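# Flip a green-yellow block end over end, black face down

## Task

A wooden block rests on one of its long narrow faces with its black face on top; one end is painted green and the other yellow. Lift it, rotate it end over end (inside one hand or by passing it between the hands) and stand it back where it started, now with the black face against the table and the green end sitting where the yellow end used to be. It counts as failed if any arm (not a hand) touches the block; if something other than a hand touches it while it is noticeably tilted or off its spot; if it is released with any part more than a few millimetres above the table (unless one end has first rested on the table briefly); or if it slides more than a few millimetres within the grip during set-down. The result must hold without the robot supporting it. Finish by opening the hand and moving away.

## Robot and tools

Robot: two arms, left_arm and right_arm, facing each other across a table. left_arm's base is on the +y side; the names do not refer to image sides. Each carries an identical five-finger right hand, so every hand number and axis means the same on both.

World frame: origin on the table top midway between the arm bases, table surface at z = 0, +z up. Result state lines give, per arm, the hand point position (metres), orientation quaternion (w x y z) and velocities in this frame. Printed positions may be slightly off, more at long reach.

Hand point: a point 0.05 m in front of the palm where index pad and thumb tip meet in a pinch. Its own axes: +z along the straightened fingers (they extend 0.06 to 0.07 m beyond it), +y out of the palm, +x across the palm toward the little finger. A wrist bracket on the little-finger side protrudes 0.03 m past the point along +y and 0.11 m across; it can collide. A full-hand wrap with the thumb turned in front of the palm fits objects 0.035 to 0.08 m wide; turn the thumb before approaching.

Command row (used by execute_actions and move): one flat list of 28 numbers, each in [-1, 1], covering both arms even if one is idle. Order: left_arm dx, dy, dz, rx, ry, rz, then left hand little, ring, middle, index, thumb_bend, thumb_turn, force_limit, speed; then the same 14 for right_arm and its hand. dx..rz are an offset, not a pose: measured in the hand point's own axes from its pose in the most recent result showing it (for later calls within one reply, or before any such result, from where it is when the action begins). 1.0 equals 0.6 m of translation or 180 degrees; rx, ry, rz form a single rotation vector. Every row in an action is measured from that same base, not chained. All zeros therefore drives the arm back to that base pose, it is not a pause. Each step the commanded pose is clipped to within 100 mm and 16 degrees of the measured pose; arm motion lags about 0.17 s.

Hand numbers are absolute targets. Fingers and thumb_bend: +1 straight/open, -1 fully curled. thumb_turn: +1 beside the palm, -1 across in front of it. A pinch is roughly index -0.22, thumb_bend -0.75, thumb_turn -0.57. force_limit maps -1..+1 to about 0..10 N fingertip force (0..15 N for thumb motors) and only stops closing. speed maps -1..+1 to near zero..full (full travel 0.6 s); close at -0.9 or slower for gentle grips. There is no 'unchanged' value: to keep a hand as is, resend its last eight numbers (or, if none sent yet, its hand_measured six plus hand_force_limit and hand_speed). A motor moves only when its target changes by 0.01 or more, then locks. To tighten, raise force_limit and send a target more closed than hand_measured; to loosen, send one more open.

Tools:
- execute_actions {actions, pictures}: actions is a list with at most one item. [] just returns the state. {rows: [[28 numbers]...], steps: n} applies up to 15 rows, one per 1/30 s step (default 15; last row repeats). {steps: n} with no rows waits up to 300 steps counted from the last result. A refused call sends nothing.
- move {target, speed, stop_force}: target is one 28-number row as above; each hand point travels in a straight line to its offset target, paths finishing together in 0.5 to 10 s. speed in m/s, 0.002 to 0.5 (default 0.25), rotation capped at twice that in rad/s. stop_force, 9 to 40 N, one value for both arms: an arm's path halts when its wrist sensor sees that much added push along the direction to its target for two steps, then backs off two steps and holds. Use it only when moving very slowly and without rotating; omit it when lifting off something. Paths don't avoid obstacles or the other arm.
- wait {seconds}: 0 to 10 s, sends nothing new.
- zoom_image {camera, region}: camera is cam_high, cam_low, cam_left_wrist or cam_right_wrist (all 504x504); region [x0, y0, x1, y1] in pixels from the top-left, at most 504 by 504.
- show_instructions: shows the reference image(s) again.
- finished_scene {scene}: ends the current scene (give its number) and grades it; irreversible.

Results: hand_measured, hand_stopped_by (moving, target, force, stalled, fault), hand_load_n (positive when pushed open; near 0 loads mean the grip is lost) list six values in motor order. Wrist force/torque are in the hand's axes, noisy, offset up to about 4 N, saturating near 50 N. A move adds a 'move:' line: done, off_target, moving, held, contact or fault, plus limits such as paced (pose clipped) or held (steps blocked). HELD marks steps not sent; 'pose unreachable' means the clearance check altered a command. 'Hand target' shows where each arm is being driven.

The simulation keeps running while you think. Avoid: arms colliding or pressing on each other; a target pushed past a firm contact (arms are stiff); joint torque overload or 150 N outside force, either of which halts the arm for 10 s; long heavy holds that overheat motors (warning at 70 °C, brake at 85 °C); knocking anything off the table; dropping, slipping or slamming the block.

Each tool is called after "Call:" as a command line: name --argument value for each argument, lists and objects as JSON in quotes; but a table of rows of numbers goes row by row, as --pt "numbers of a row", without its own name.

## Session

Call:
execute_actions --actions '[]'

Scene clock: 0.00 s of 6000.00 s.
left_arm: end_effector_position=(+0.3004, +0.3760, +0.4674) hand_measured=(+1.000, +1.000, +1.000, +1.000, +1.000, +1.000) hand_load_n=(+0.0, +0.0, +0.0, +0.0, +0.0, +0.0) hand_stopped_by=(target, target, target, target, target, target) hand_force_limit=0.00 hand_speed=-0.80 end_effector_quat_wxyz=(-0.012, +0.442, +0.897, -0.006) end_effector_velocity=(-0.000, +0.000, -0.000) end_effector_angular_velocity=(+0.003, +0.001, +0.001) | right_arm: end_effector_position=(+0.1178, -0.2649, +0.4829) hand_measured=(+1.000, +1.000, +1.000, +1.000, +1.000, +1.000) hand_load_n=(+0.0, +0.0, +0.0, +0.0, +0.0, +0.0) hand_stopped_by=(target, target, target, target, target, target) hand_force_limit=0.00 hand_speed=-0.80 end_effector_quat_wxyz=(+0.004, -0.320, +0.947, +0.005) end_effector_velocity=(-0.000, -0.000, +0.000) end_effector_angular_velocity=(-0.000, +0.001, +0.001)
Joint positions: left_arm=[ 0.53  -1.719  1.367  1.933  1.596 -1.864] | right_arm=[-1.177 -1.729  1.334  1.958  1.56  -1.883]
Joint velocities: left_arm=[-0.     0.     0.002  0.001 -0.    -0.001] | right_arm=[0.001 0.    0.    0.001 0.    0.   ]
Joint torques (N m, as the arm reports them, + toward a larger angle): no reading
Motor temperatures (°C, as the motors report them): left_arm=[32 28 29 36 34 37] | right_arm=[32 32 28 33 35 39]
Wrist force (N, on the end effector, along its own x y z axes, offset not removed): no reading
Wrist torque (N m, same axes, about the end effector's origin, offset not removed): no reading
Hand target (left_arm): +0.300, +0.376, +0.467; -0.012, +0.442, +0.897, -0.006
Hand target (right_arm): +0.118, -0.265, +0.483; +0.004, -0.320, +0.947, +0.005
camera_calibration (this result's frames):
cam_left_wrist: T_world_to_cam=[[0.848357, 0.529085, -0.0189601, -0.445963], [0.471346, -0.738498, 0.482134, -0.0779829], [0.241088, -0.417959, -0.875892, 0.6207], [0, 0, 0, 1]] pos_world=[0.265449, 0.437789, 0.572809]
cam_right_wrist: T_world_to_cam=[[-0.483632, 0.874631, 0.0334661, 0.267427], [0.761683, 0.401724, 0.508387, -0.215557], [0.431207, 0.271363, -0.860478, 0.565802], [0, 0, 0, 1]] pos_world=[0.0495445, -0.300844, 0.587497]

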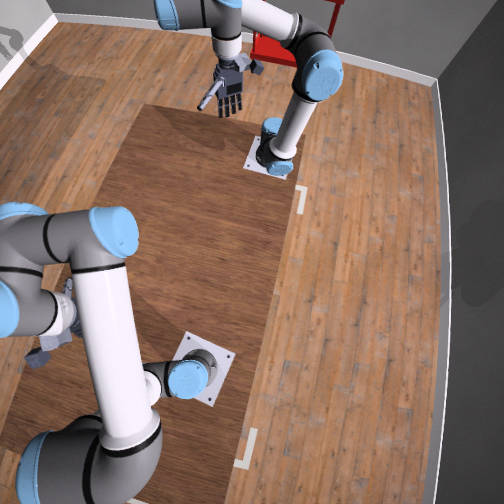

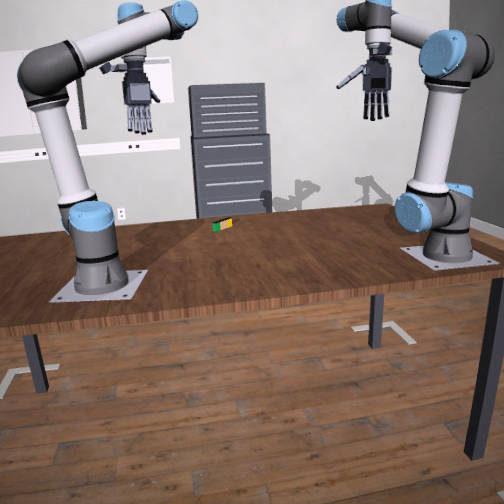

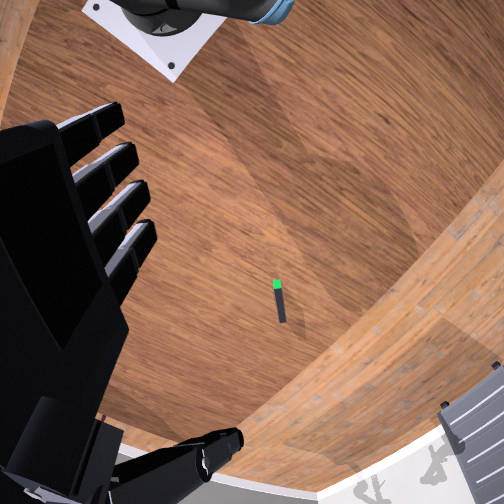

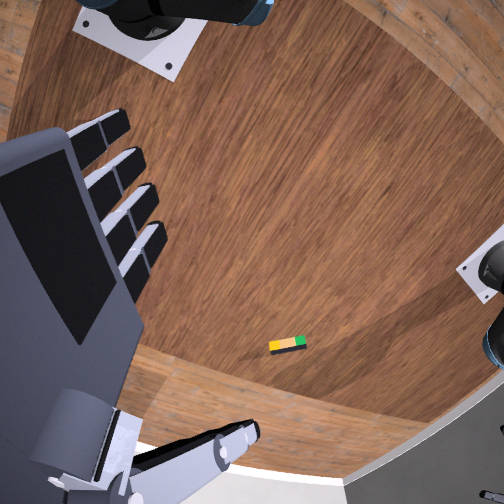

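Call:
zoom_image --camera "cam_left_wrist" --region '[240, 260, 320, 340]'

Call:
zoom_image --camera "cam_right_wrist" --region '[250, 305, 330, 385]'

Call:
zoom_image --camera "cam_low" --region '[190, 200, 270, 250]'

Region (240, 260, 320, 340) of cam_left_wrist's 504x504 image, scaled by 6.300, with more detail than that image has.

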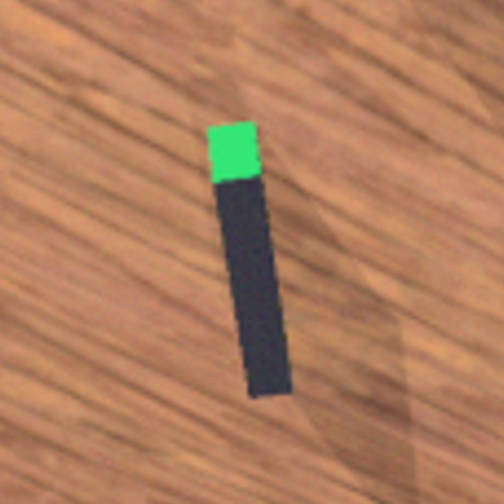

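Region (250, 305, 330, 385) of cam_right_wrist's 504x504 image, scaled by 6.300, with more detail than that image has.

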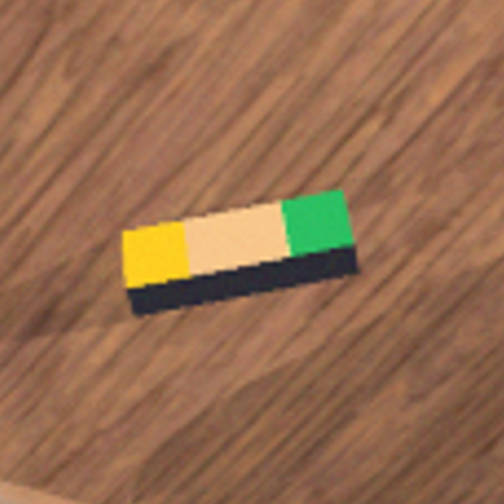

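Region (190, 200, 270, 250) of cam_low's 504x504 image, scaled by 6.300, with more detail than that image has; it fills the top 315 rows of this view, and the rest is white.

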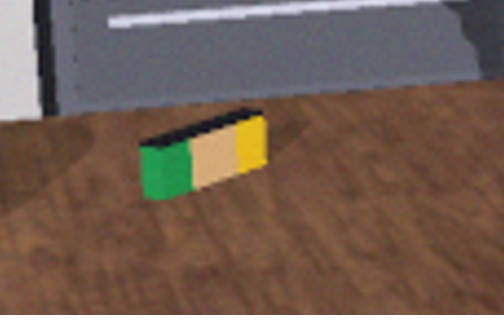

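Call:
move --target '[-0.6077,-0.1009,0.2716,0,0,0.972,1,1,0.65,0.65,-0.45,-1,-0.2,0, 0,0,0,0,0,0,1,1,0.65,0.65,-0.45,-1,-0.2,0]' --speed 0.4

Scene clock: 124.47 s of 6000.00 s.
left_arm: end_effector_position=(+0.4687, +0.0512, +0.2990) hand_measured=(+1.000, +1.000, +0.650, +0.650, -0.450, -1.000) hand_load_n=(+0.0, +0.0, +0.0, +0.0, +0.0, +0.0) hand_stopped_by=(target, target, target, target, target, target) hand_force_limit=-0.20 hand_speed=0.00 end_effector_quat_wxyz=(+0.033, +0.922, -0.382, +0.047) end_effector_velocity=(+0.000, -0.001, -0.000) end_effector_angular_velocity=(-0.004, -0.008, -0.009) | right_arm: end_effector_position=(+0.1178, -0.2649, +0.4829) hand_measured=(+1.000, +1.000, +0.650, +0.650, -0.450, -1.000) hand_load_n=(+0.0, +0.0, +0.0, +0.0, +0.0, +0.0) hand_stopped_by=(target, target, target, target, target, target) hand_force_limit=-0.20 hand_speed=0.00 end_effector_quat_wxyz=(+0.004, -0.320, +0.947, +0.005) end_effector_velocity=(+0.000, +0.000, -0.000) end_effector_angular_velocity=(+0.000, -0.000, -0.001)
Joint positions: left_arm=[ 0.811 -0.527  0.037  1.946  1.58   1.427] | right_arm=[-1.177 -1.729  1.334  1.958  1.56  -1.883]
Joint velocities: left_arm=[-0.002  0.002 -0.006 -0.003 -0.003  0.008] | right_arm=[-0.    -0.     0.    -0.     0.     0.001]
Joint torques (N m, as the arm reports them, + toward a larger angle): left_arm=[ -9.6  -41.44 -24.44   0.61  -1.7    1.22] | right_arm=[ -0.76  -9.2  -14.14   2.41  -0.07   0.03]
Motor temperatures (°C, as the motors report them): left_arm=[32 28 29 37 34 37] | right_arm=[32 32 28 33 35 39]
Wrist force (N, on the end effector, along its own x y z axes, offset not removed): left_arm=[1.2 1.7 0.3] | right_arm=[-3.5 -0.2 -0.2]
Wrist torque (N m, same axes, about the end effector's origin, offset not removed): left_arm=[0.07 -0.30 -0.05] | right_arm=[0.07 0.66 -0.56]
Hand target (left_arm): +0.469, +0.051, +0.299; +0.033, +0.922, -0.383, +0.047
Hand target (right_arm): +0.118, -0.265, +0.483; +0.004, -0.320, +0.947, +0.005
Off the commanded pose (left_arm): 0.002 m, 8 deg.
Off the commanded pose (right_arm): 0.000 m, 0 deg.
elbow stopped short (left arm): the move would have taken joint 3 (elbow) straighter than the controller allows; a more bent joint 3 avoids this.
After step 90, 117.00 s passed at rest.
move: off_target (left_arm)
camera_calibration (this result's frames):
cam_left_wrist: T_world_to_cam=[[-0.773482, -0.633558, 0.0181766, 0.388525], [-0.577306, 0.716064, 0.392389, 0.1279], [-0.261617, 0.293013, -0.91962, 0.509265], [0, 0, 0, 1]] pos_world=[0.507587, 0.00534757, 0.411082]
cam_right_wrist: T_world_to_cam=[[-0.483632, 0.874631, 0.0334661, 0.267428], [0.761683, 0.401724, 0.508387, -0.215557], [0.431207, 0.271363, -0.860478, 0.565802], [0, 0, 0, 1]] pos_world=[0.0495447, -0.300844, 0.587497]

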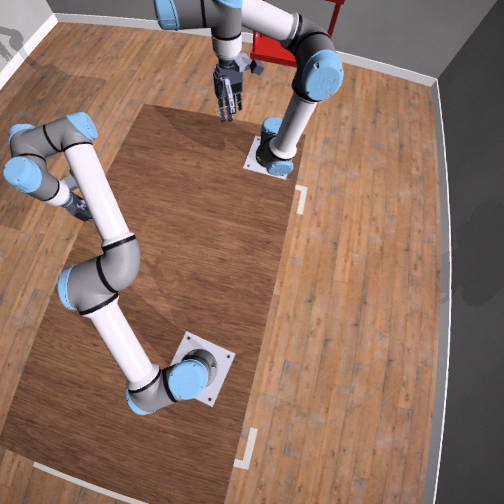

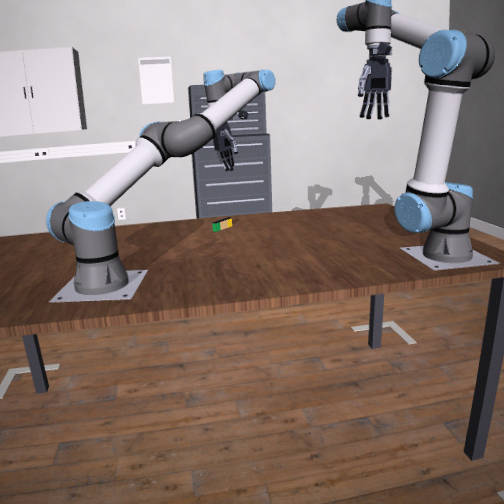

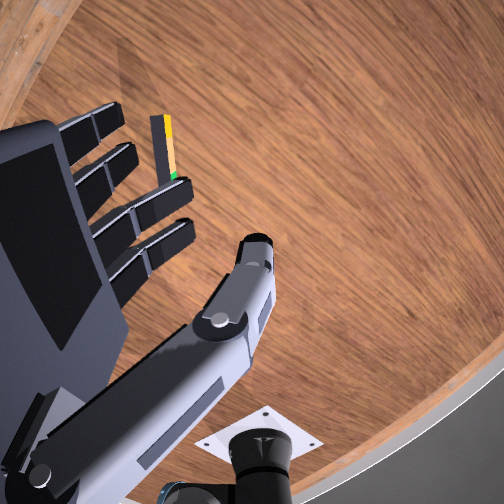

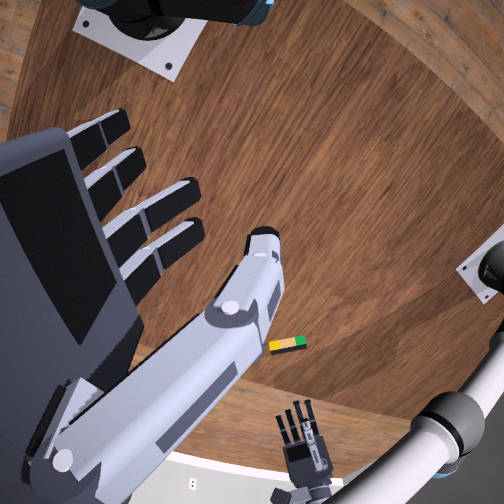

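Call:
move --target '[0.0348,-0.0543,0.2857,0.3837,-0.0211,0.0367,1,1,0.65,0.65,-0.45,-1,-0.2,0, 0,0,0,0,0,0,1,1,0.65,0.65,-0.45,-1,-0.2,0]' --speed 0.2

Call:
zoom_image --camera "cam_high" --region '[85, 190, 165, 270]'

Scene clock: 145.93 s of 6000.00 s.
left_arm: end_effector_position=(+0.5169, +0.0423, +0.1308) hand_measured=(+1.000, +1.000, +0.650, +0.650, -0.450, -1.000) hand_load_n=(+0.0, +0.0, +0.0, +0.0, +0.0, +0.0) hand_stopped_by=(target, target, target, target, target, target) hand_force_limit=-0.20 hand_speed=0.00 end_effector_quat_wxyz=(-0.509, +0.757, -0.339, +0.228) end_effector_velocity=(+0.001, +0.000, -0.001) end_effector_angular_velocity=(+0.007, -0.008, +0.004) | right_arm: end_effector_position=(+0.1178, -0.2649, +0.4829) hand_measured=(+1.000, +1.000, +0.650, +0.650, -0.450, -1.000) hand_load_n=(+0.0, +0.0, +0.0, +0.0, +0.0, +0.0) hand_stopped_by=(target, target, target, target, target, target) hand_force_limit=-0.20 hand_speed=0.00 end_effector_quat_wxyz=(+0.004, -0.320, +0.947, +0.005) end_effector_velocity=(-0.000, +0.000, +0.000) end_effector_angular_velocity=(+0.000, -0.000, +0.002)
Joint positions: left_arm=[ 0.475 -0.379  0.662  2.076  0.565  0.698] | right_arm=[-1.177 -1.729  1.334  1.958  1.56  -1.883]
Joint velocities: left_arm=[-0.001  0.004  0.004  0.013 -0.003 -0.019] | right_arm=[ 0.    -0.    -0.    -0.    -0.    -0.001]
Joint torques (N m, as the arm reports them, + toward a larger angle): left_arm=[-10.42 -46.86  -8.47   3.69  -2.59  -1.4 ] | right_arm=[ -0.04  -8.69 -15.26   2.49  -0.15  -0.05]
Motor temperatures (°C, as the motors report them): left_arm=[32 28 29 37 34 37] | right_arm=[32 32 28 34 35 39]
Wrist force (N, on the end effector, along its own x y z axes, offset not removed): left_arm=[-0.6 1.2 0.2] | right_arm=[-2.5 1.0 -0.2]
Wrist torque (N m, same axes, about the end effector's origin, offset not removed): left_arm=[0.14 -0.14 -0.04] | right_arm=[0.24 0.63 -0.47]
Hand target (left_arm): +0.517, +0.042, +0.131; -0.509, +0.757, -0.339, +0.228
Hand target (right_arm): +0.118, -0.265, +0.483; +0.004, -0.320, +0.947, +0.005
Off the commanded pose (left_arm): 0.001 m, 0 deg.
Off the commanded pose (right_arm): 0.000 m, 0 deg.
After step 90, 14.93 s passed at rest.
move: done
camera_calibration (this result's frames):
cam_left_wrist: T_world_to_cam=[[-0.347255, -0.180403, -0.920255, 0.30651], [-0.893412, 0.361886, 0.266184, 0.423], [0.285007, 0.9146, -0.286841, -0.0218699], [0, 0, 0, 1]] pos_world=[0.490584, -0.0777804, 0.163198]
cam_right_wrist: T_world_to_cam=[[-0.483632, 0.874631, 0.0334662, 0.267427], [0.761683, 0.401724, 0.508386, -0.215556], [0.431206, 0.271363, -0.860479, 0.565802], [0, 0, 0, 1]] pos_world=[0.0495446, -0.300844, 0.587497]

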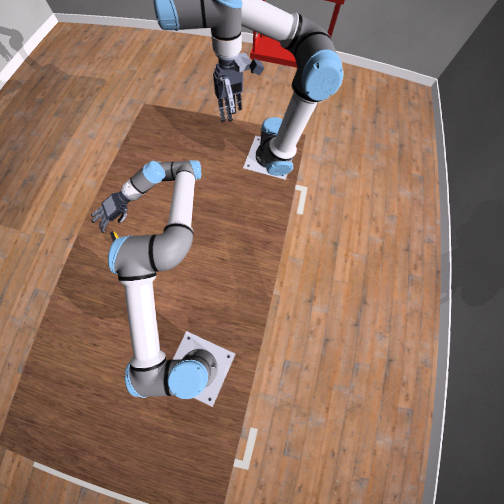

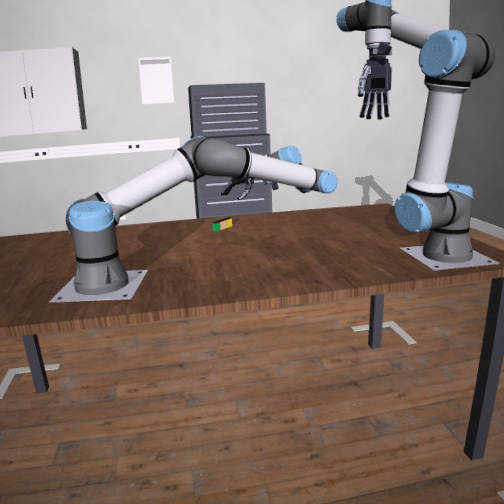

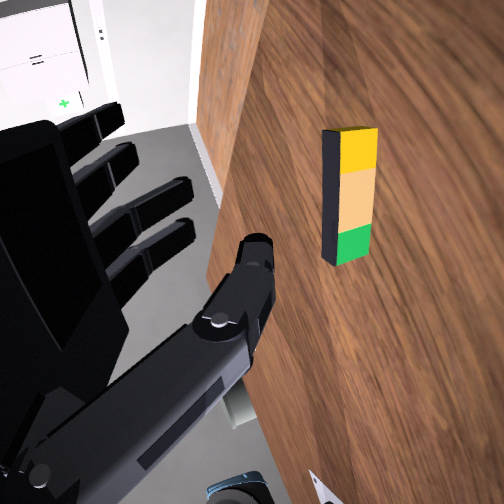

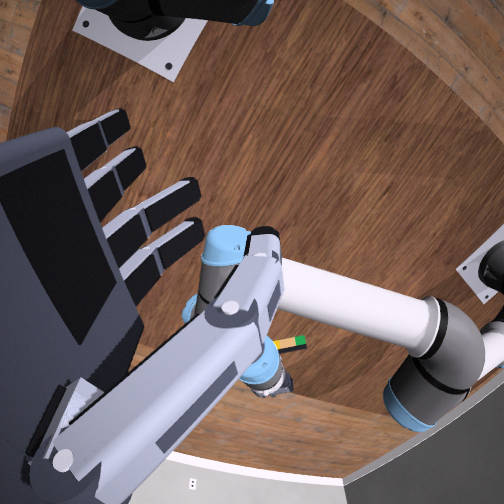

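Region (85, 190, 165, 270) of cam_high's 504x504 image, scaled by 6.300, with more detail than that image has.

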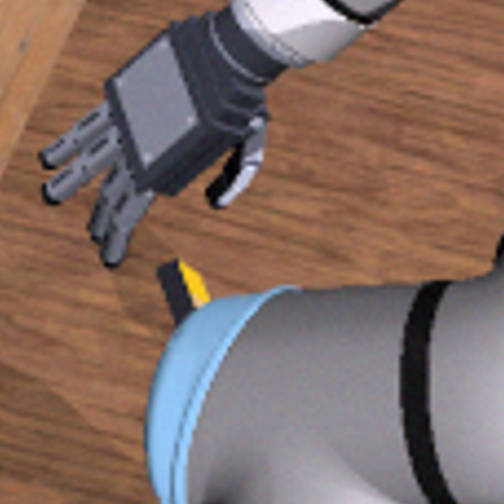

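Call:
zoom_image --camera "cam_left_wrist" --region '[280, 115, 440, 275]'

Region (280, 115, 440, 275) of cam_left_wrist's 504x504 image, scaled by 3.150, with more detail than that image has.

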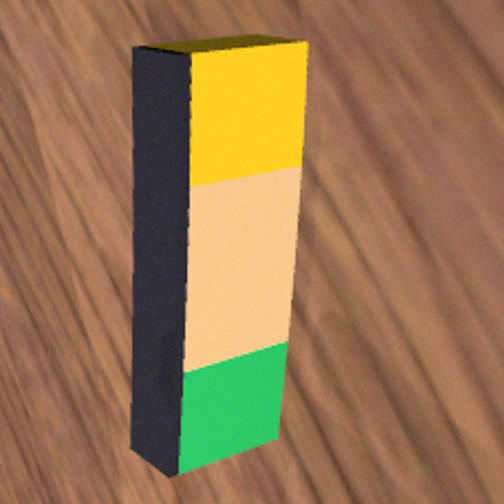

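Call:
move --target '[0.0113,0.0561,0.1085,0,0,0,1,1,0.65,0.65,-0.45,-1,-0.2,0, 0,0,0,0,0,0,1,1,0.65,0.65,-0.45,-1,-0.2,0]' --speed 0.1

Call:
zoom_image --camera "cam_left_wrist" --region '[220, 120, 440, 340]'

Call:
zoom_image --camera "cam_low" --region '[180, 160, 350, 250]'

Scene clock: 191.53 s of 6000.00 s.
left_arm: end_effector_position=(+0.5568, +0.0688, +0.0752) hand_measured=(+1.000, +1.000, +0.650, +0.650, -0.450, -1.000) hand_load_n=(+0.0, +0.0, +0.0, +0.0, +0.0, +0.0) hand_stopped_by=(target, target, target, target, target, target) hand_force_limit=-0.20 hand_speed=0.00 end_effector_quat_wxyz=(-0.509, +0.757, -0.339, +0.228) end_effector_velocity=(+0.001, +0.001, -0.001) end_effector_angular_velocity=(-0.000, +0.000, +0.000) | right_arm: end_effector_position=(+0.1178, -0.2649, +0.4829) hand_measured=(+1.000, +1.000, +0.650, +0.650, -0.450, -1.000) hand_load_n=(+0.0, +0.0, +0.0, +0.0, +0.0, +0.0) hand_stopped_by=(target, target, target, target, target, target) hand_force_limit=-0.20 hand_speed=0.00 end_effector_quat_wxyz=(+0.004, -0.320, +0.947, +0.005) end_effector_velocity=(+0.000, -0.000, +0.000) end_effector_angular_velocity=(-0.000, +0.000, -0.002)
Joint positions: left_arm=[ 0.541 -0.311  0.654  1.936  0.52   0.792] | right_arm=[-1.177 -1.729  1.334  1.958  1.56  -1.883]
Joint velocities: left_arm=[ 0.002  0.003 -0.003 -0.003 -0.001  0.003] | right_arm=[-0.001  0.    -0.     0.001 -0.     0.001]
Joint torques (N m, as the arm reports them, + toward a larger angle): left_arm=[ 10.77 -46.3  -24.73   0.61  -2.7    1.31] | right_arm=[  0.76  -8.71 -14.34   2.6   -0.08   0.1 ]
Motor temperatures (°C, as the motors report them): left_arm=[32 28 29 37 34 37] | right_arm=[32 32 28 34 35 39]
Wrist force (N, on the end effector, along its own x y z axes, offset not removed): left_arm=[-0.3 1.8 1.0] | right_arm=[0.0 0.6 -0.7]
Wrist torque (N m, same axes, about the end effector's origin, offset not removed): left_arm=[0.07 -0.16 -0.22] | right_arm=[0.23 0.17 -0.32]
Hand target (left_arm): +0.557, +0.069, +0.075; -0.509, +0.757, -0.339, +0.228
Hand target (right_arm): +0.118, -0.265, +0.483; +0.004, -0.320, +0.947, +0.005
Off the commanded pose (left_arm): 0.000 m, 0 deg.
Off the commanded pose (right_arm): 0.000 m, 0 deg.
After step 90, 41.37 s passed at rest.
move: done
camera_calibration (this result's frames):
cam_left_wrist: T_world_to_cam=[[-0.347283, -0.180388, -0.920247, 0.273912], [-0.893436, 0.361779, 0.266248, 0.463836], [0.284898, 0.914645, -0.286804, -0.0733845], [0, 0, 0, 1]] pos_world=[0.530439, -0.0512748, 0.107525]
cam_right_wrist: T_world_to_cam=[[-0.483632, 0.874631, 0.0334662, 0.267427], [0.761683, 0.401724, 0.508387, -0.215557], [0.431207, 0.271363, -0.860478, 0.565802], [0, 0, 0, 1]] pos_world=[0.0495446, -0.300844, 0.587497]

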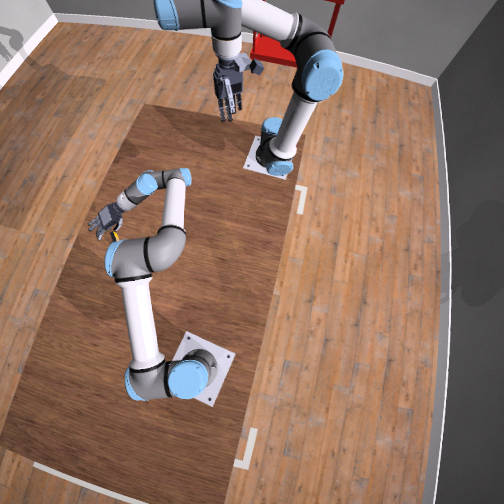

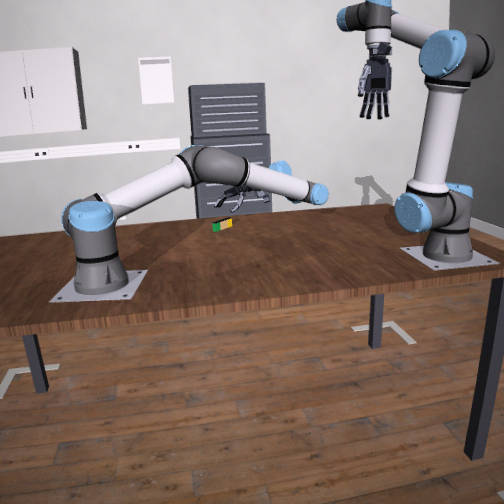

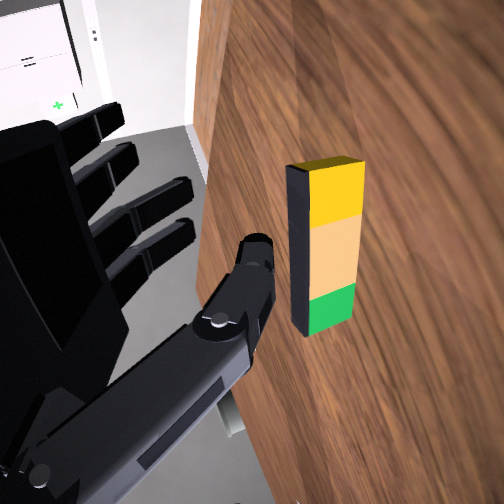

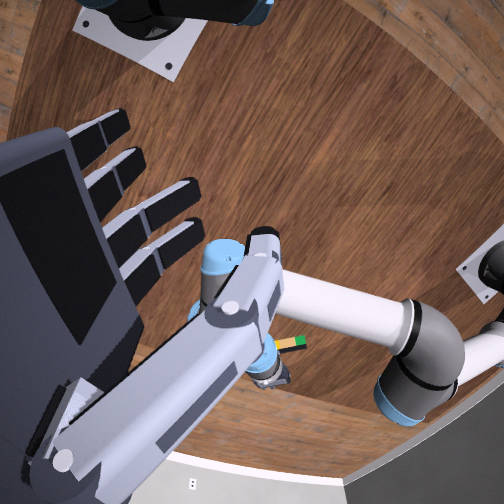

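Region (220, 120, 440, 340) of cam_left_wrist's 504x504 image, scaled by 2.291, with more detail than that image has.

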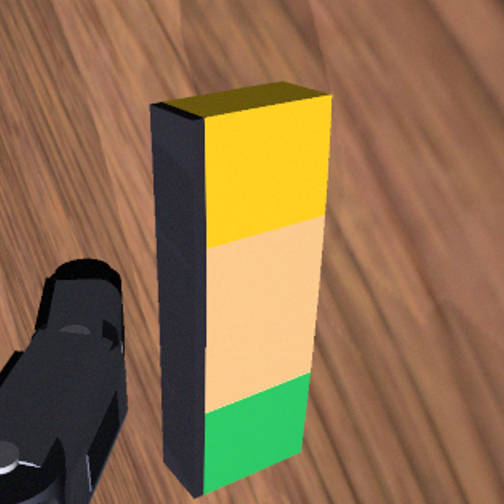

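Region (180, 160, 350, 250) of cam_low's 504x504 image, scaled by 2.965, with more detail than that image has; it fills the top 267 rows of this view, and the rest is white.

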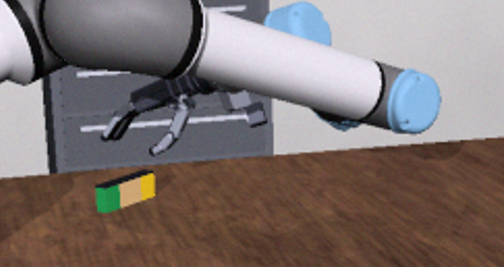

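Call:
move --target '[-0.0042,0.0635,0.0480,0,0,0,1,1,0.65,0.65,-0.45,-1,-0.2,0, 0,0,0,0,0,0,1,1,0.65,0.65,-0.45,-1,-0.2,0]' --speed 0.03

Call:
zoom_image --camera "cam_left_wrist" --region '[150, 140, 390, 380]'

Call:
zoom_image --camera "cam_low" --region '[190, 200, 270, 250]'

Call:
zoom_image --camera "cam_high" --region '[85, 190, 165, 270]'

Scene clock: 237.53 s of 6000.00 s.
left_arm: end_effector_position=(+0.5642, +0.0788, +0.0292) hand_measured=(+1.000, +1.000, +0.650, +0.650, -0.450, -1.000) hand_load_n=(+0.0, +0.0, +0.0, +0.0, +0.0, +0.0) hand_stopped_by=(target, target, target, target, target, target) hand_force_limit=-0.20 hand_speed=0.00 end_effector_quat_wxyz=(-0.509, +0.757, -0.339, +0.228) end_effector_velocity=(+0.000, +0.000, -0.002) end_effector_angular_velocity=(+0.002, +0.001, -0.001) | right_arm: end_effector_position=(+0.1178, -0.2649, +0.4829) hand_measured=(+1.000, +1.000, +0.650, +0.650, -0.450, -1.000) hand_load_n=(+0.0, +0.0, +0.0, +0.0, +0.0, +0.0) hand_stopped_by=(target, target, target, target, target, target) hand_force_limit=-0.20 hand_speed=0.00 end_effector_quat_wxyz=(+0.004, -0.320, +0.947, +0.005) end_effector_velocity=(-0.000, -0.000, +0.000) end_effector_angular_velocity=(-0.000, +0.001, -0.000)
Joint positions: left_arm=[ 0.556 -0.26   0.667  1.851  0.51   0.816] | right_arm=[-1.177 -1.729  1.334  1.958  1.56  -1.883]
Joint velocities: left_arm=[ 0.     0.003 -0.    -0.003 -0.001  0.003] | right_arm=[-0.    -0.     0.     0.001 -0.    -0.   ]
Joint torques (N m, as the arm reports them, + toward a larger angle): left_arm=[  9.15 -46.73 -13.99   0.72  -2.54   1.16] | right_arm=[  0.55  -8.85 -14.32   2.4   -0.01  -0.08]
Motor temperatures (°C, as the motors report them): left_arm=[32 29 29 37 35 37] | right_arm=[32 32 28 34 35 39]
Wrist force (N, on the end effector, along its own x y z axes, offset not removed): left_arm=[1.3 1.9 -1.5] | right_arm=[-2.1 0.4 0.2]
Wrist torque (N m, same axes, about the end effector's origin, offset not removed): left_arm=[0.26 -0.26 0.03] | right_arm=[0.12 0.51 -0.43]
Hand target (left_arm): +0.564, +0.079, +0.029; -0.509, +0.757, -0.339, +0.228
Hand target (right_arm): +0.118, -0.265, +0.483; +0.004, -0.320, +0.947, +0.005
Off the commanded pose (left_arm): 0.000 m, 0 deg.
Off the commanded pose (right_arm): 0.000 m, 0 deg.
After step 90, 41.07 s passed at rest.
move: done
camera_calibration (this result's frames):
cam_left_wrist: T_world_to_cam=[[-0.347313, -0.180327, -0.920248, 0.235992], [-0.893437, 0.361729, 0.266312, 0.479112], [0.284857, 0.914677, -0.286744, -0.09776], [0, 0, 0, 1]] pos_world=[0.537867, -0.0413341, 0.0615461]
cam_right_wrist: T_world_to_cam=[[-0.483632, 0.874631, 0.0334664, 0.267427], [0.761683, 0.401724, 0.508386, -0.215557], [0.431206, 0.271363, -0.860479, 0.565802], [0, 0, 0, 1]] pos_world=[0.0495446, -0.300844, 0.587497]

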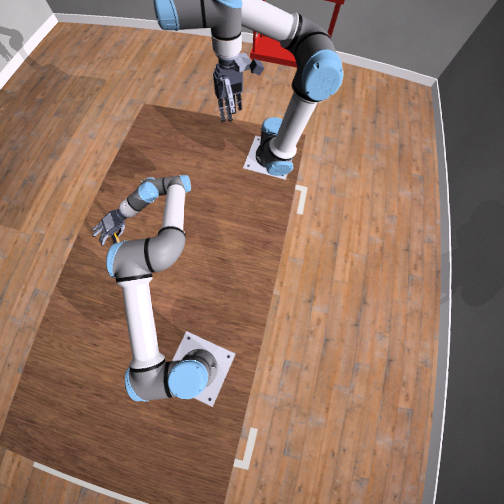

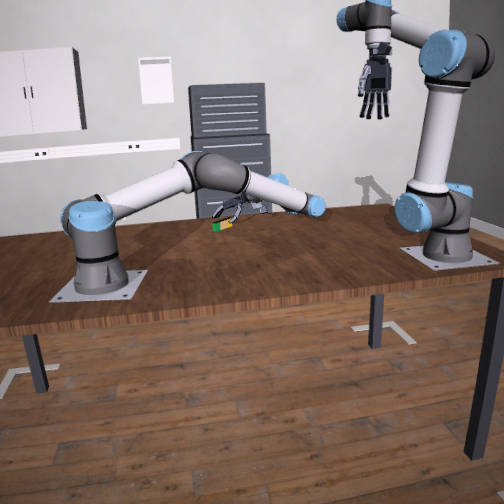

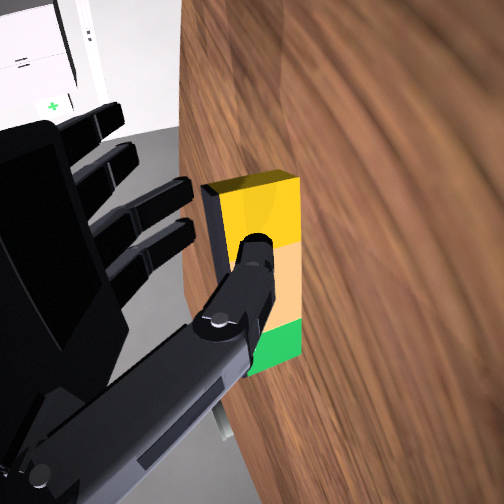

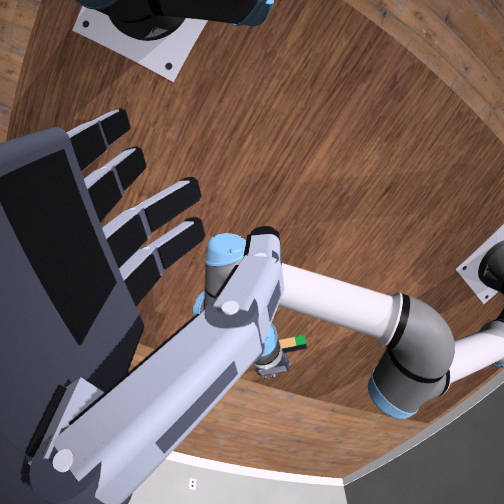

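Region (150, 140, 390, 380) of cam_left_wrist's 504x504 image, scaled by 2.100, with more detail than that image has.

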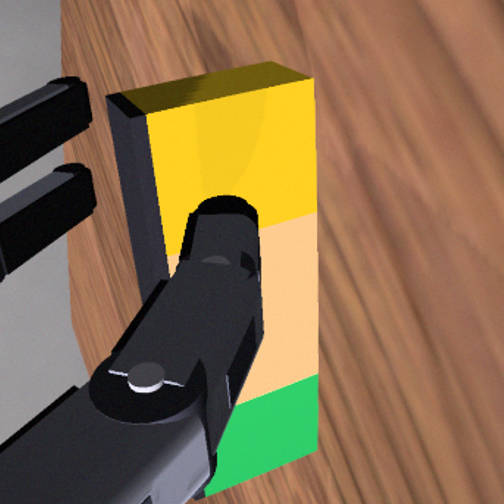

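Region (190, 200, 270, 250) of cam_low's 504x504 image, scaled by 6.300, with more detail than that image has; it fills the top 315 rows of this view, and the rest is white.

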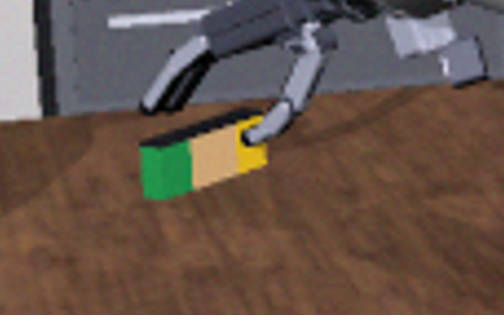

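Region (85, 190, 165, 270) of cam_high's 504x504 image, scaled by 6.300, with more detail than that image has.

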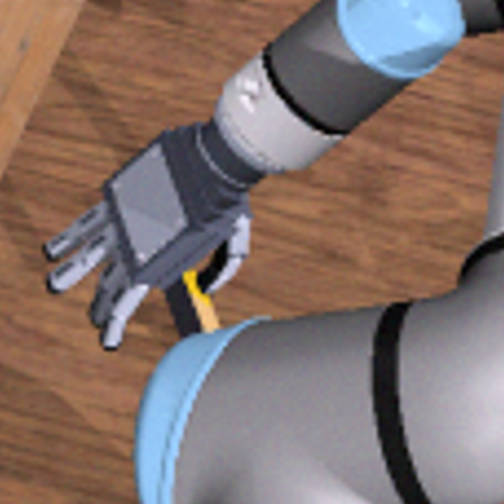

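Call:
move --target '[0,-0.00375,0.00927,0,0,0,1,1,0.3,0.3,-0.45,-1,-0.92,-0.6, 0,0,0,0,0,0,1,1,0.65,0.65,-0.45,-1,-0.2,0]' --speed 0.006

Call:
zoom_image --camera "cam_low" --region '[190, 200, 270, 250]'

Call:
zoom_image --camera "cam_high" --region '[90, 210, 140, 260]'

Scene clock: 256.43 s of 6000.00 s.
left_arm: end_effector_position=(+0.5686, +0.0827, +0.0292) hand_measured=(+1.000, +1.000, +0.300, +0.300, -0.450, -1.000) hand_load_n=(+0.0, +0.0, +0.0, +0.0, +0.0, +0.0) hand_stopped_by=(target, target, target, target, target, target) hand_force_limit=-0.92 hand_speed=-0.60 end_effector_quat_wxyz=(-0.509, +0.757, -0.339, +0.228) end_effector_velocity=(+0.001, +0.001, -0.000) end_effector_angular_velocity=(-0.000, -0.000, +0.000) | right_arm: end_effector_position=(+0.1178, -0.2649, +0.4829) hand_measured=(+1.000, +1.000, +0.650, +0.650, -0.450, -1.000) hand_load_n=(+0.0, +0.0, +0.0, +0.0, +0.0, +0.0) hand_stopped_by=(target, target, target, target, target, target) hand_force_limit=-0.20 hand_speed=0.00 end_effector_quat_wxyz=(+0.004, -0.320, +0.947, +0.005) end_effector_velocity=(+0.000, +0.000, -0.000) end_effector_angular_velocity=(+0.000, -0.001, -0.000)
Joint positions: left_arm=[ 0.564 -0.261  0.669  1.84   0.505  0.829] | right_arm=[-1.177 -1.729  1.334  1.958  1.56  -1.883]
Joint velocities: left_arm=[ 0.002 -0.     0.001 -0.003 -0.001  0.003] | right_arm=[-0.     0.    -0.    -0.001 -0.     0.   ]
Joint torques (N m, as the arm reports them, + toward a larger angle): left_arm=[  8.96 -64.32  -8.29   0.64  -2.48   1.22] | right_arm=[  0.3   -8.06 -13.92   2.44  -0.25   0.01]
Motor temperatures (°C, as the motors report them): left_arm=[32 29 29 37 35 37] | right_arm=[32 32 28 34 35 39]
Wrist force (N, on the end effector, along its own x y z axes, offset not removed): left_arm=[0.8 2.1 -0.8] | right_arm=[-0.9 0.3 0.7]
Wrist torque (N m, same axes, about the end effector's origin, offset not removed): left_arm=[0.21 -0.18 0.04] | right_arm=[0.12 0.27 -0.37]
Hand target (left_arm): +0.569, +0.083, +0.029; -0.509, +0.757, -0.339, +0.228
Hand target (right_arm): +0.118, -0.265, +0.483; +0.004, -0.320, +0.947, +0.005
Off the commanded pose (left_arm): 0.000 m, 0 deg.
Off the commanded pose (right_arm): 0.000 m, 0 deg.
After step 90, 14.70 s passed at rest.
move: done
camera_calibration (this result's frames):
cam_left_wrist: T_world_to_cam=[[-0.347314, -0.180325, -0.920248, 0.238191], [-0.893444, 0.361706, 0.266321, 0.481616], [0.284834, 0.914687, -0.286735, -0.10259], [0, 0, 0, 1]] pos_world=[0.542245, -0.0374141, 0.0615143]
cam_right_wrist: T_world_to_cam=[[-0.483632, 0.874631, 0.0334663, 0.267427], [0.761683, 0.401724, 0.508387, -0.215557], [0.431207, 0.271363, -0.860478, 0.565802], [0, 0, 0, 1]] pos_world=[0.0495446, -0.300844, 0.587497]

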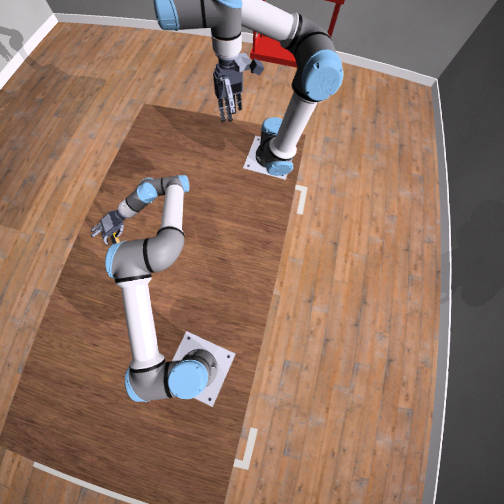

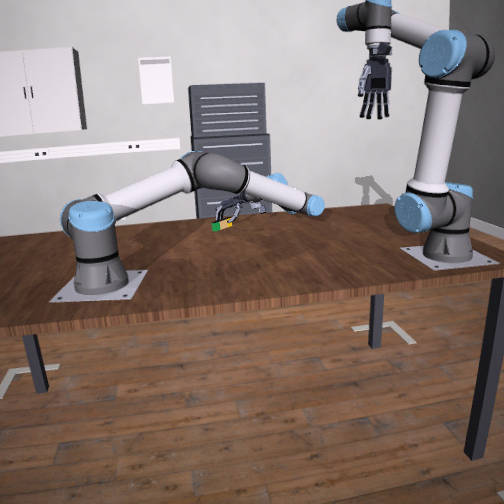

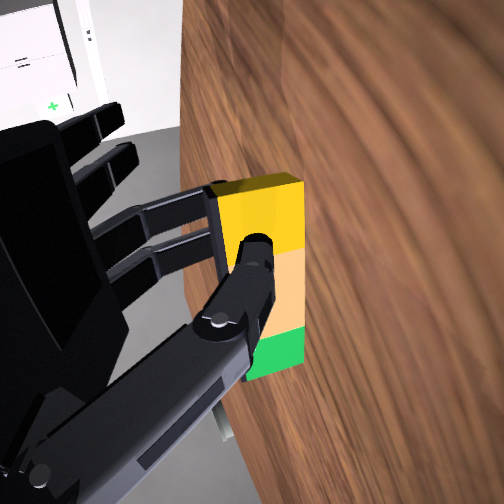

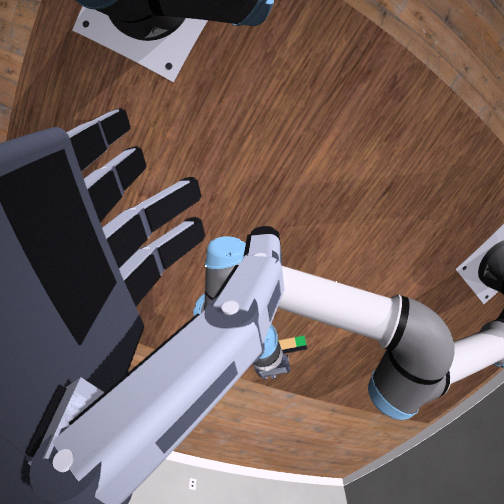

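Region (190, 200, 270, 250) of cam_low's 504x504 image, scaled by 6.300, with more detail than that image has; it fills the top 315 rows of this view, and the rest is white.

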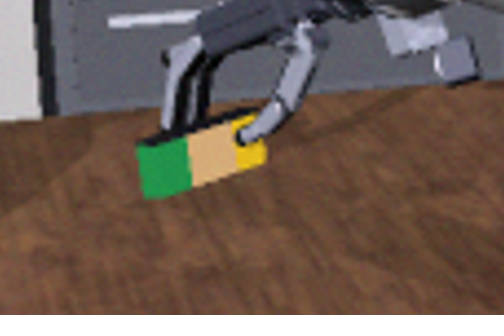

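Region (90, 210, 140, 260) of cam_high's 504x504 image, scaled by 10.080, with more detail than that image has.

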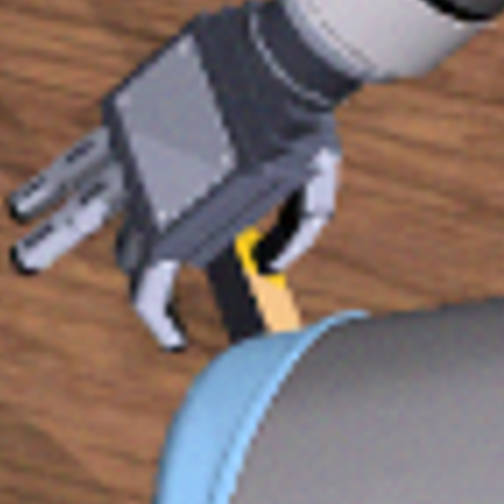

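Call:
move --target '[0,0.0019,-0.0046,0,0,0,1,1,0.3,0.3,-0.45,-1,-0.92,-0.6, 0,0,0,0,0,0,1,1,0.65,0.65,-0.45,-1,-0.2,0]' --speed 0.004

Call:
zoom_image --camera "cam_low" --region '[190, 200, 270, 250]'

Call:
zoom_image --camera "cam_left_wrist" --region '[150, 140, 390, 380]'

Scene clock: 265.10 s of 6000.00 s.
left_arm: end_effector_position=(+0.5664, +0.0808, +0.0292) hand_measured=(+1.000, +1.000, +0.300, +0.300, -0.450, -1.000) hand_load_n=(+0.0, +0.0, +0.0, +0.0, +0.0, +0.0) hand_stopped_by=(target, target, target, target, target, target) hand_force_limit=-0.92 hand_speed=-0.60 end_effector_quat_wxyz=(-0.509, +0.757, -0.339, +0.228) end_effector_velocity=(-0.000, -0.000, +0.000) end_effector_angular_velocity=(-0.001, -0.000, +0.000) | right_arm: end_effector_position=(+0.1178, -0.2649, +0.4829) hand_measured=(+1.000, +1.000, +0.650, +0.650, -0.450, -1.000) hand_load_n=(+0.0, +0.0, +0.0, +0.0, +0.0, +0.0) hand_stopped_by=(target, target, target, target, target, target) hand_force_limit=-0.20 hand_speed=0.00 end_effector_quat_wxyz=(+0.004, -0.320, +0.947, +0.005) end_effector_velocity=(-0.000, -0.000, +0.000) end_effector_angular_velocity=(-0.001, +0.002, -0.000)
Joint positions: left_arm=[ 0.561 -0.26   0.668  1.845  0.508  0.822] | right_arm=[-1.177 -1.729  1.334  1.958  1.56  -1.883]
Joint velocities: left_arm=[-0.     0.    -0.002  0.001  0.    -0.001] | right_arm=[-0.    -0.     0.     0.002 -0.     0.   ]
Joint torques (N m, as the arm reports them, + toward a larger angle): left_arm=[ -9.72 -47.3  -24.47   3.44   0.7   -1.58] | right_arm=[  0.31  -8.71 -14.29   2.5   -0.26   0.18]
Motor temperatures (°C, as the motors report them): left_arm=[32 29 29 37 35 37] | right_arm=[32 32 28 34 35 39]
Wrist force (N, on the end effector, along its own x y z axes, offset not removed): left_arm=[2.4 0.5 0.6] | right_arm=[-1.6 0.5 0.2]
Wrist torque (N m, same axes, about the end effector's origin, offset not removed): left_arm=[-0.07 -0.52 -0.03] | right_arm=[0.11 0.41 -0.44]
Hand target (left_arm): +0.566, +0.081, +0.029; -0.509, +0.757, -0.339, +0.228
Hand target (right_arm): +0.118, -0.265, +0.483; +0.004, -0.320, +0.947, +0.005
Off the commanded pose (left_arm): 0.000 m, 0 deg.
Off the commanded pose (right_arm): 0.000 m, 0 deg.
After step 90, 4.67 s passed at rest.
move: done
camera_calibration (this result's frames):
cam_left_wrist: T_world_to_cam=[[-0.34731, -0.180336, -0.920247, 0.237088], [-0.893441, 0.361721, 0.266309, 0.480384], [0.284848, 0.914678, -0.286749, -0.100207], [0, 0, 0, 1]] pos_world=[0.540081, -0.0393526, 0.0615149]
cam_right_wrist: T_world_to_cam=[[-0.483632, 0.874631, 0.0334663, 0.267427], [0.761683, 0.401724, 0.508387, -0.215557], [0.431207, 0.271363, -0.860478, 0.565802], [0, 0, 0, 1]] pos_world=[0.0495446, -0.300844, 0.587497]

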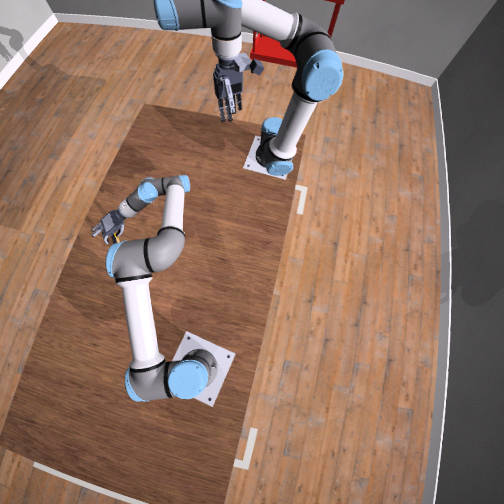

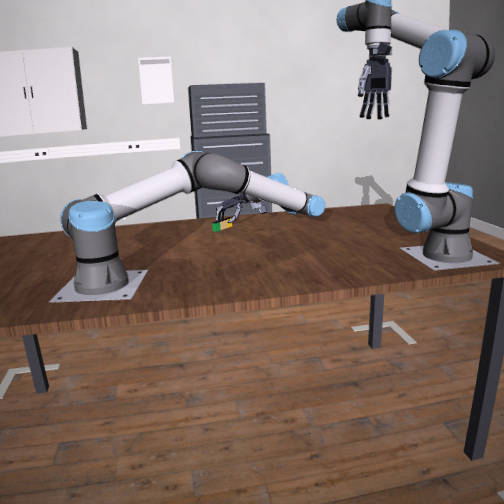

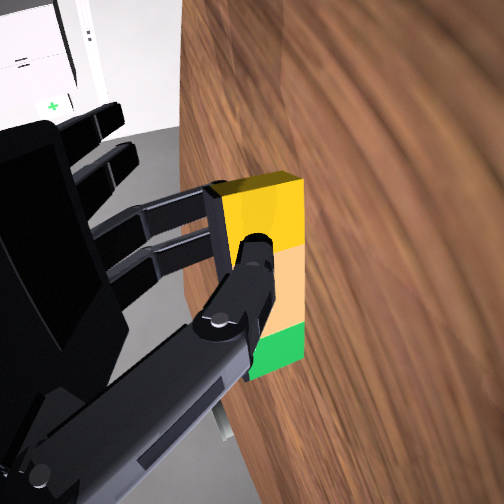

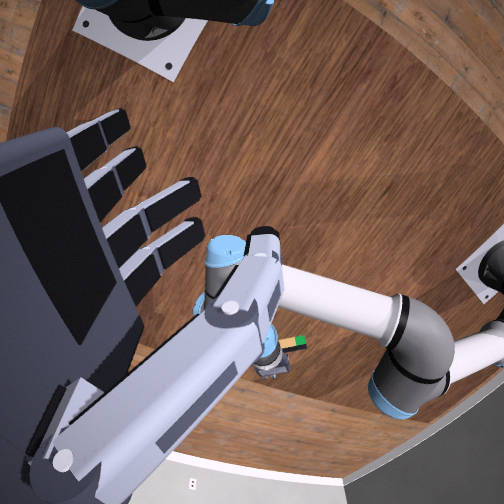

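Region (190, 200, 270, 250) of cam_low's 504x504 image, scaled by 6.300, with more detail than that image has; it fills the top 315 rows of this view, and the rest is white.

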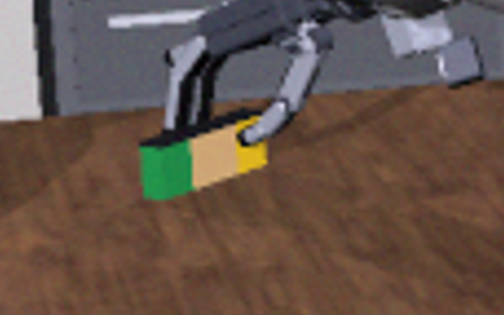

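Region (150, 140, 390, 380) of cam_left_wrist's 504x504 image, scaled by 2.100, with more detail than that image has.

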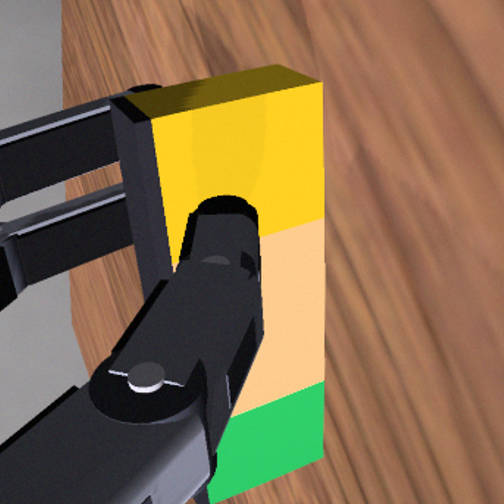

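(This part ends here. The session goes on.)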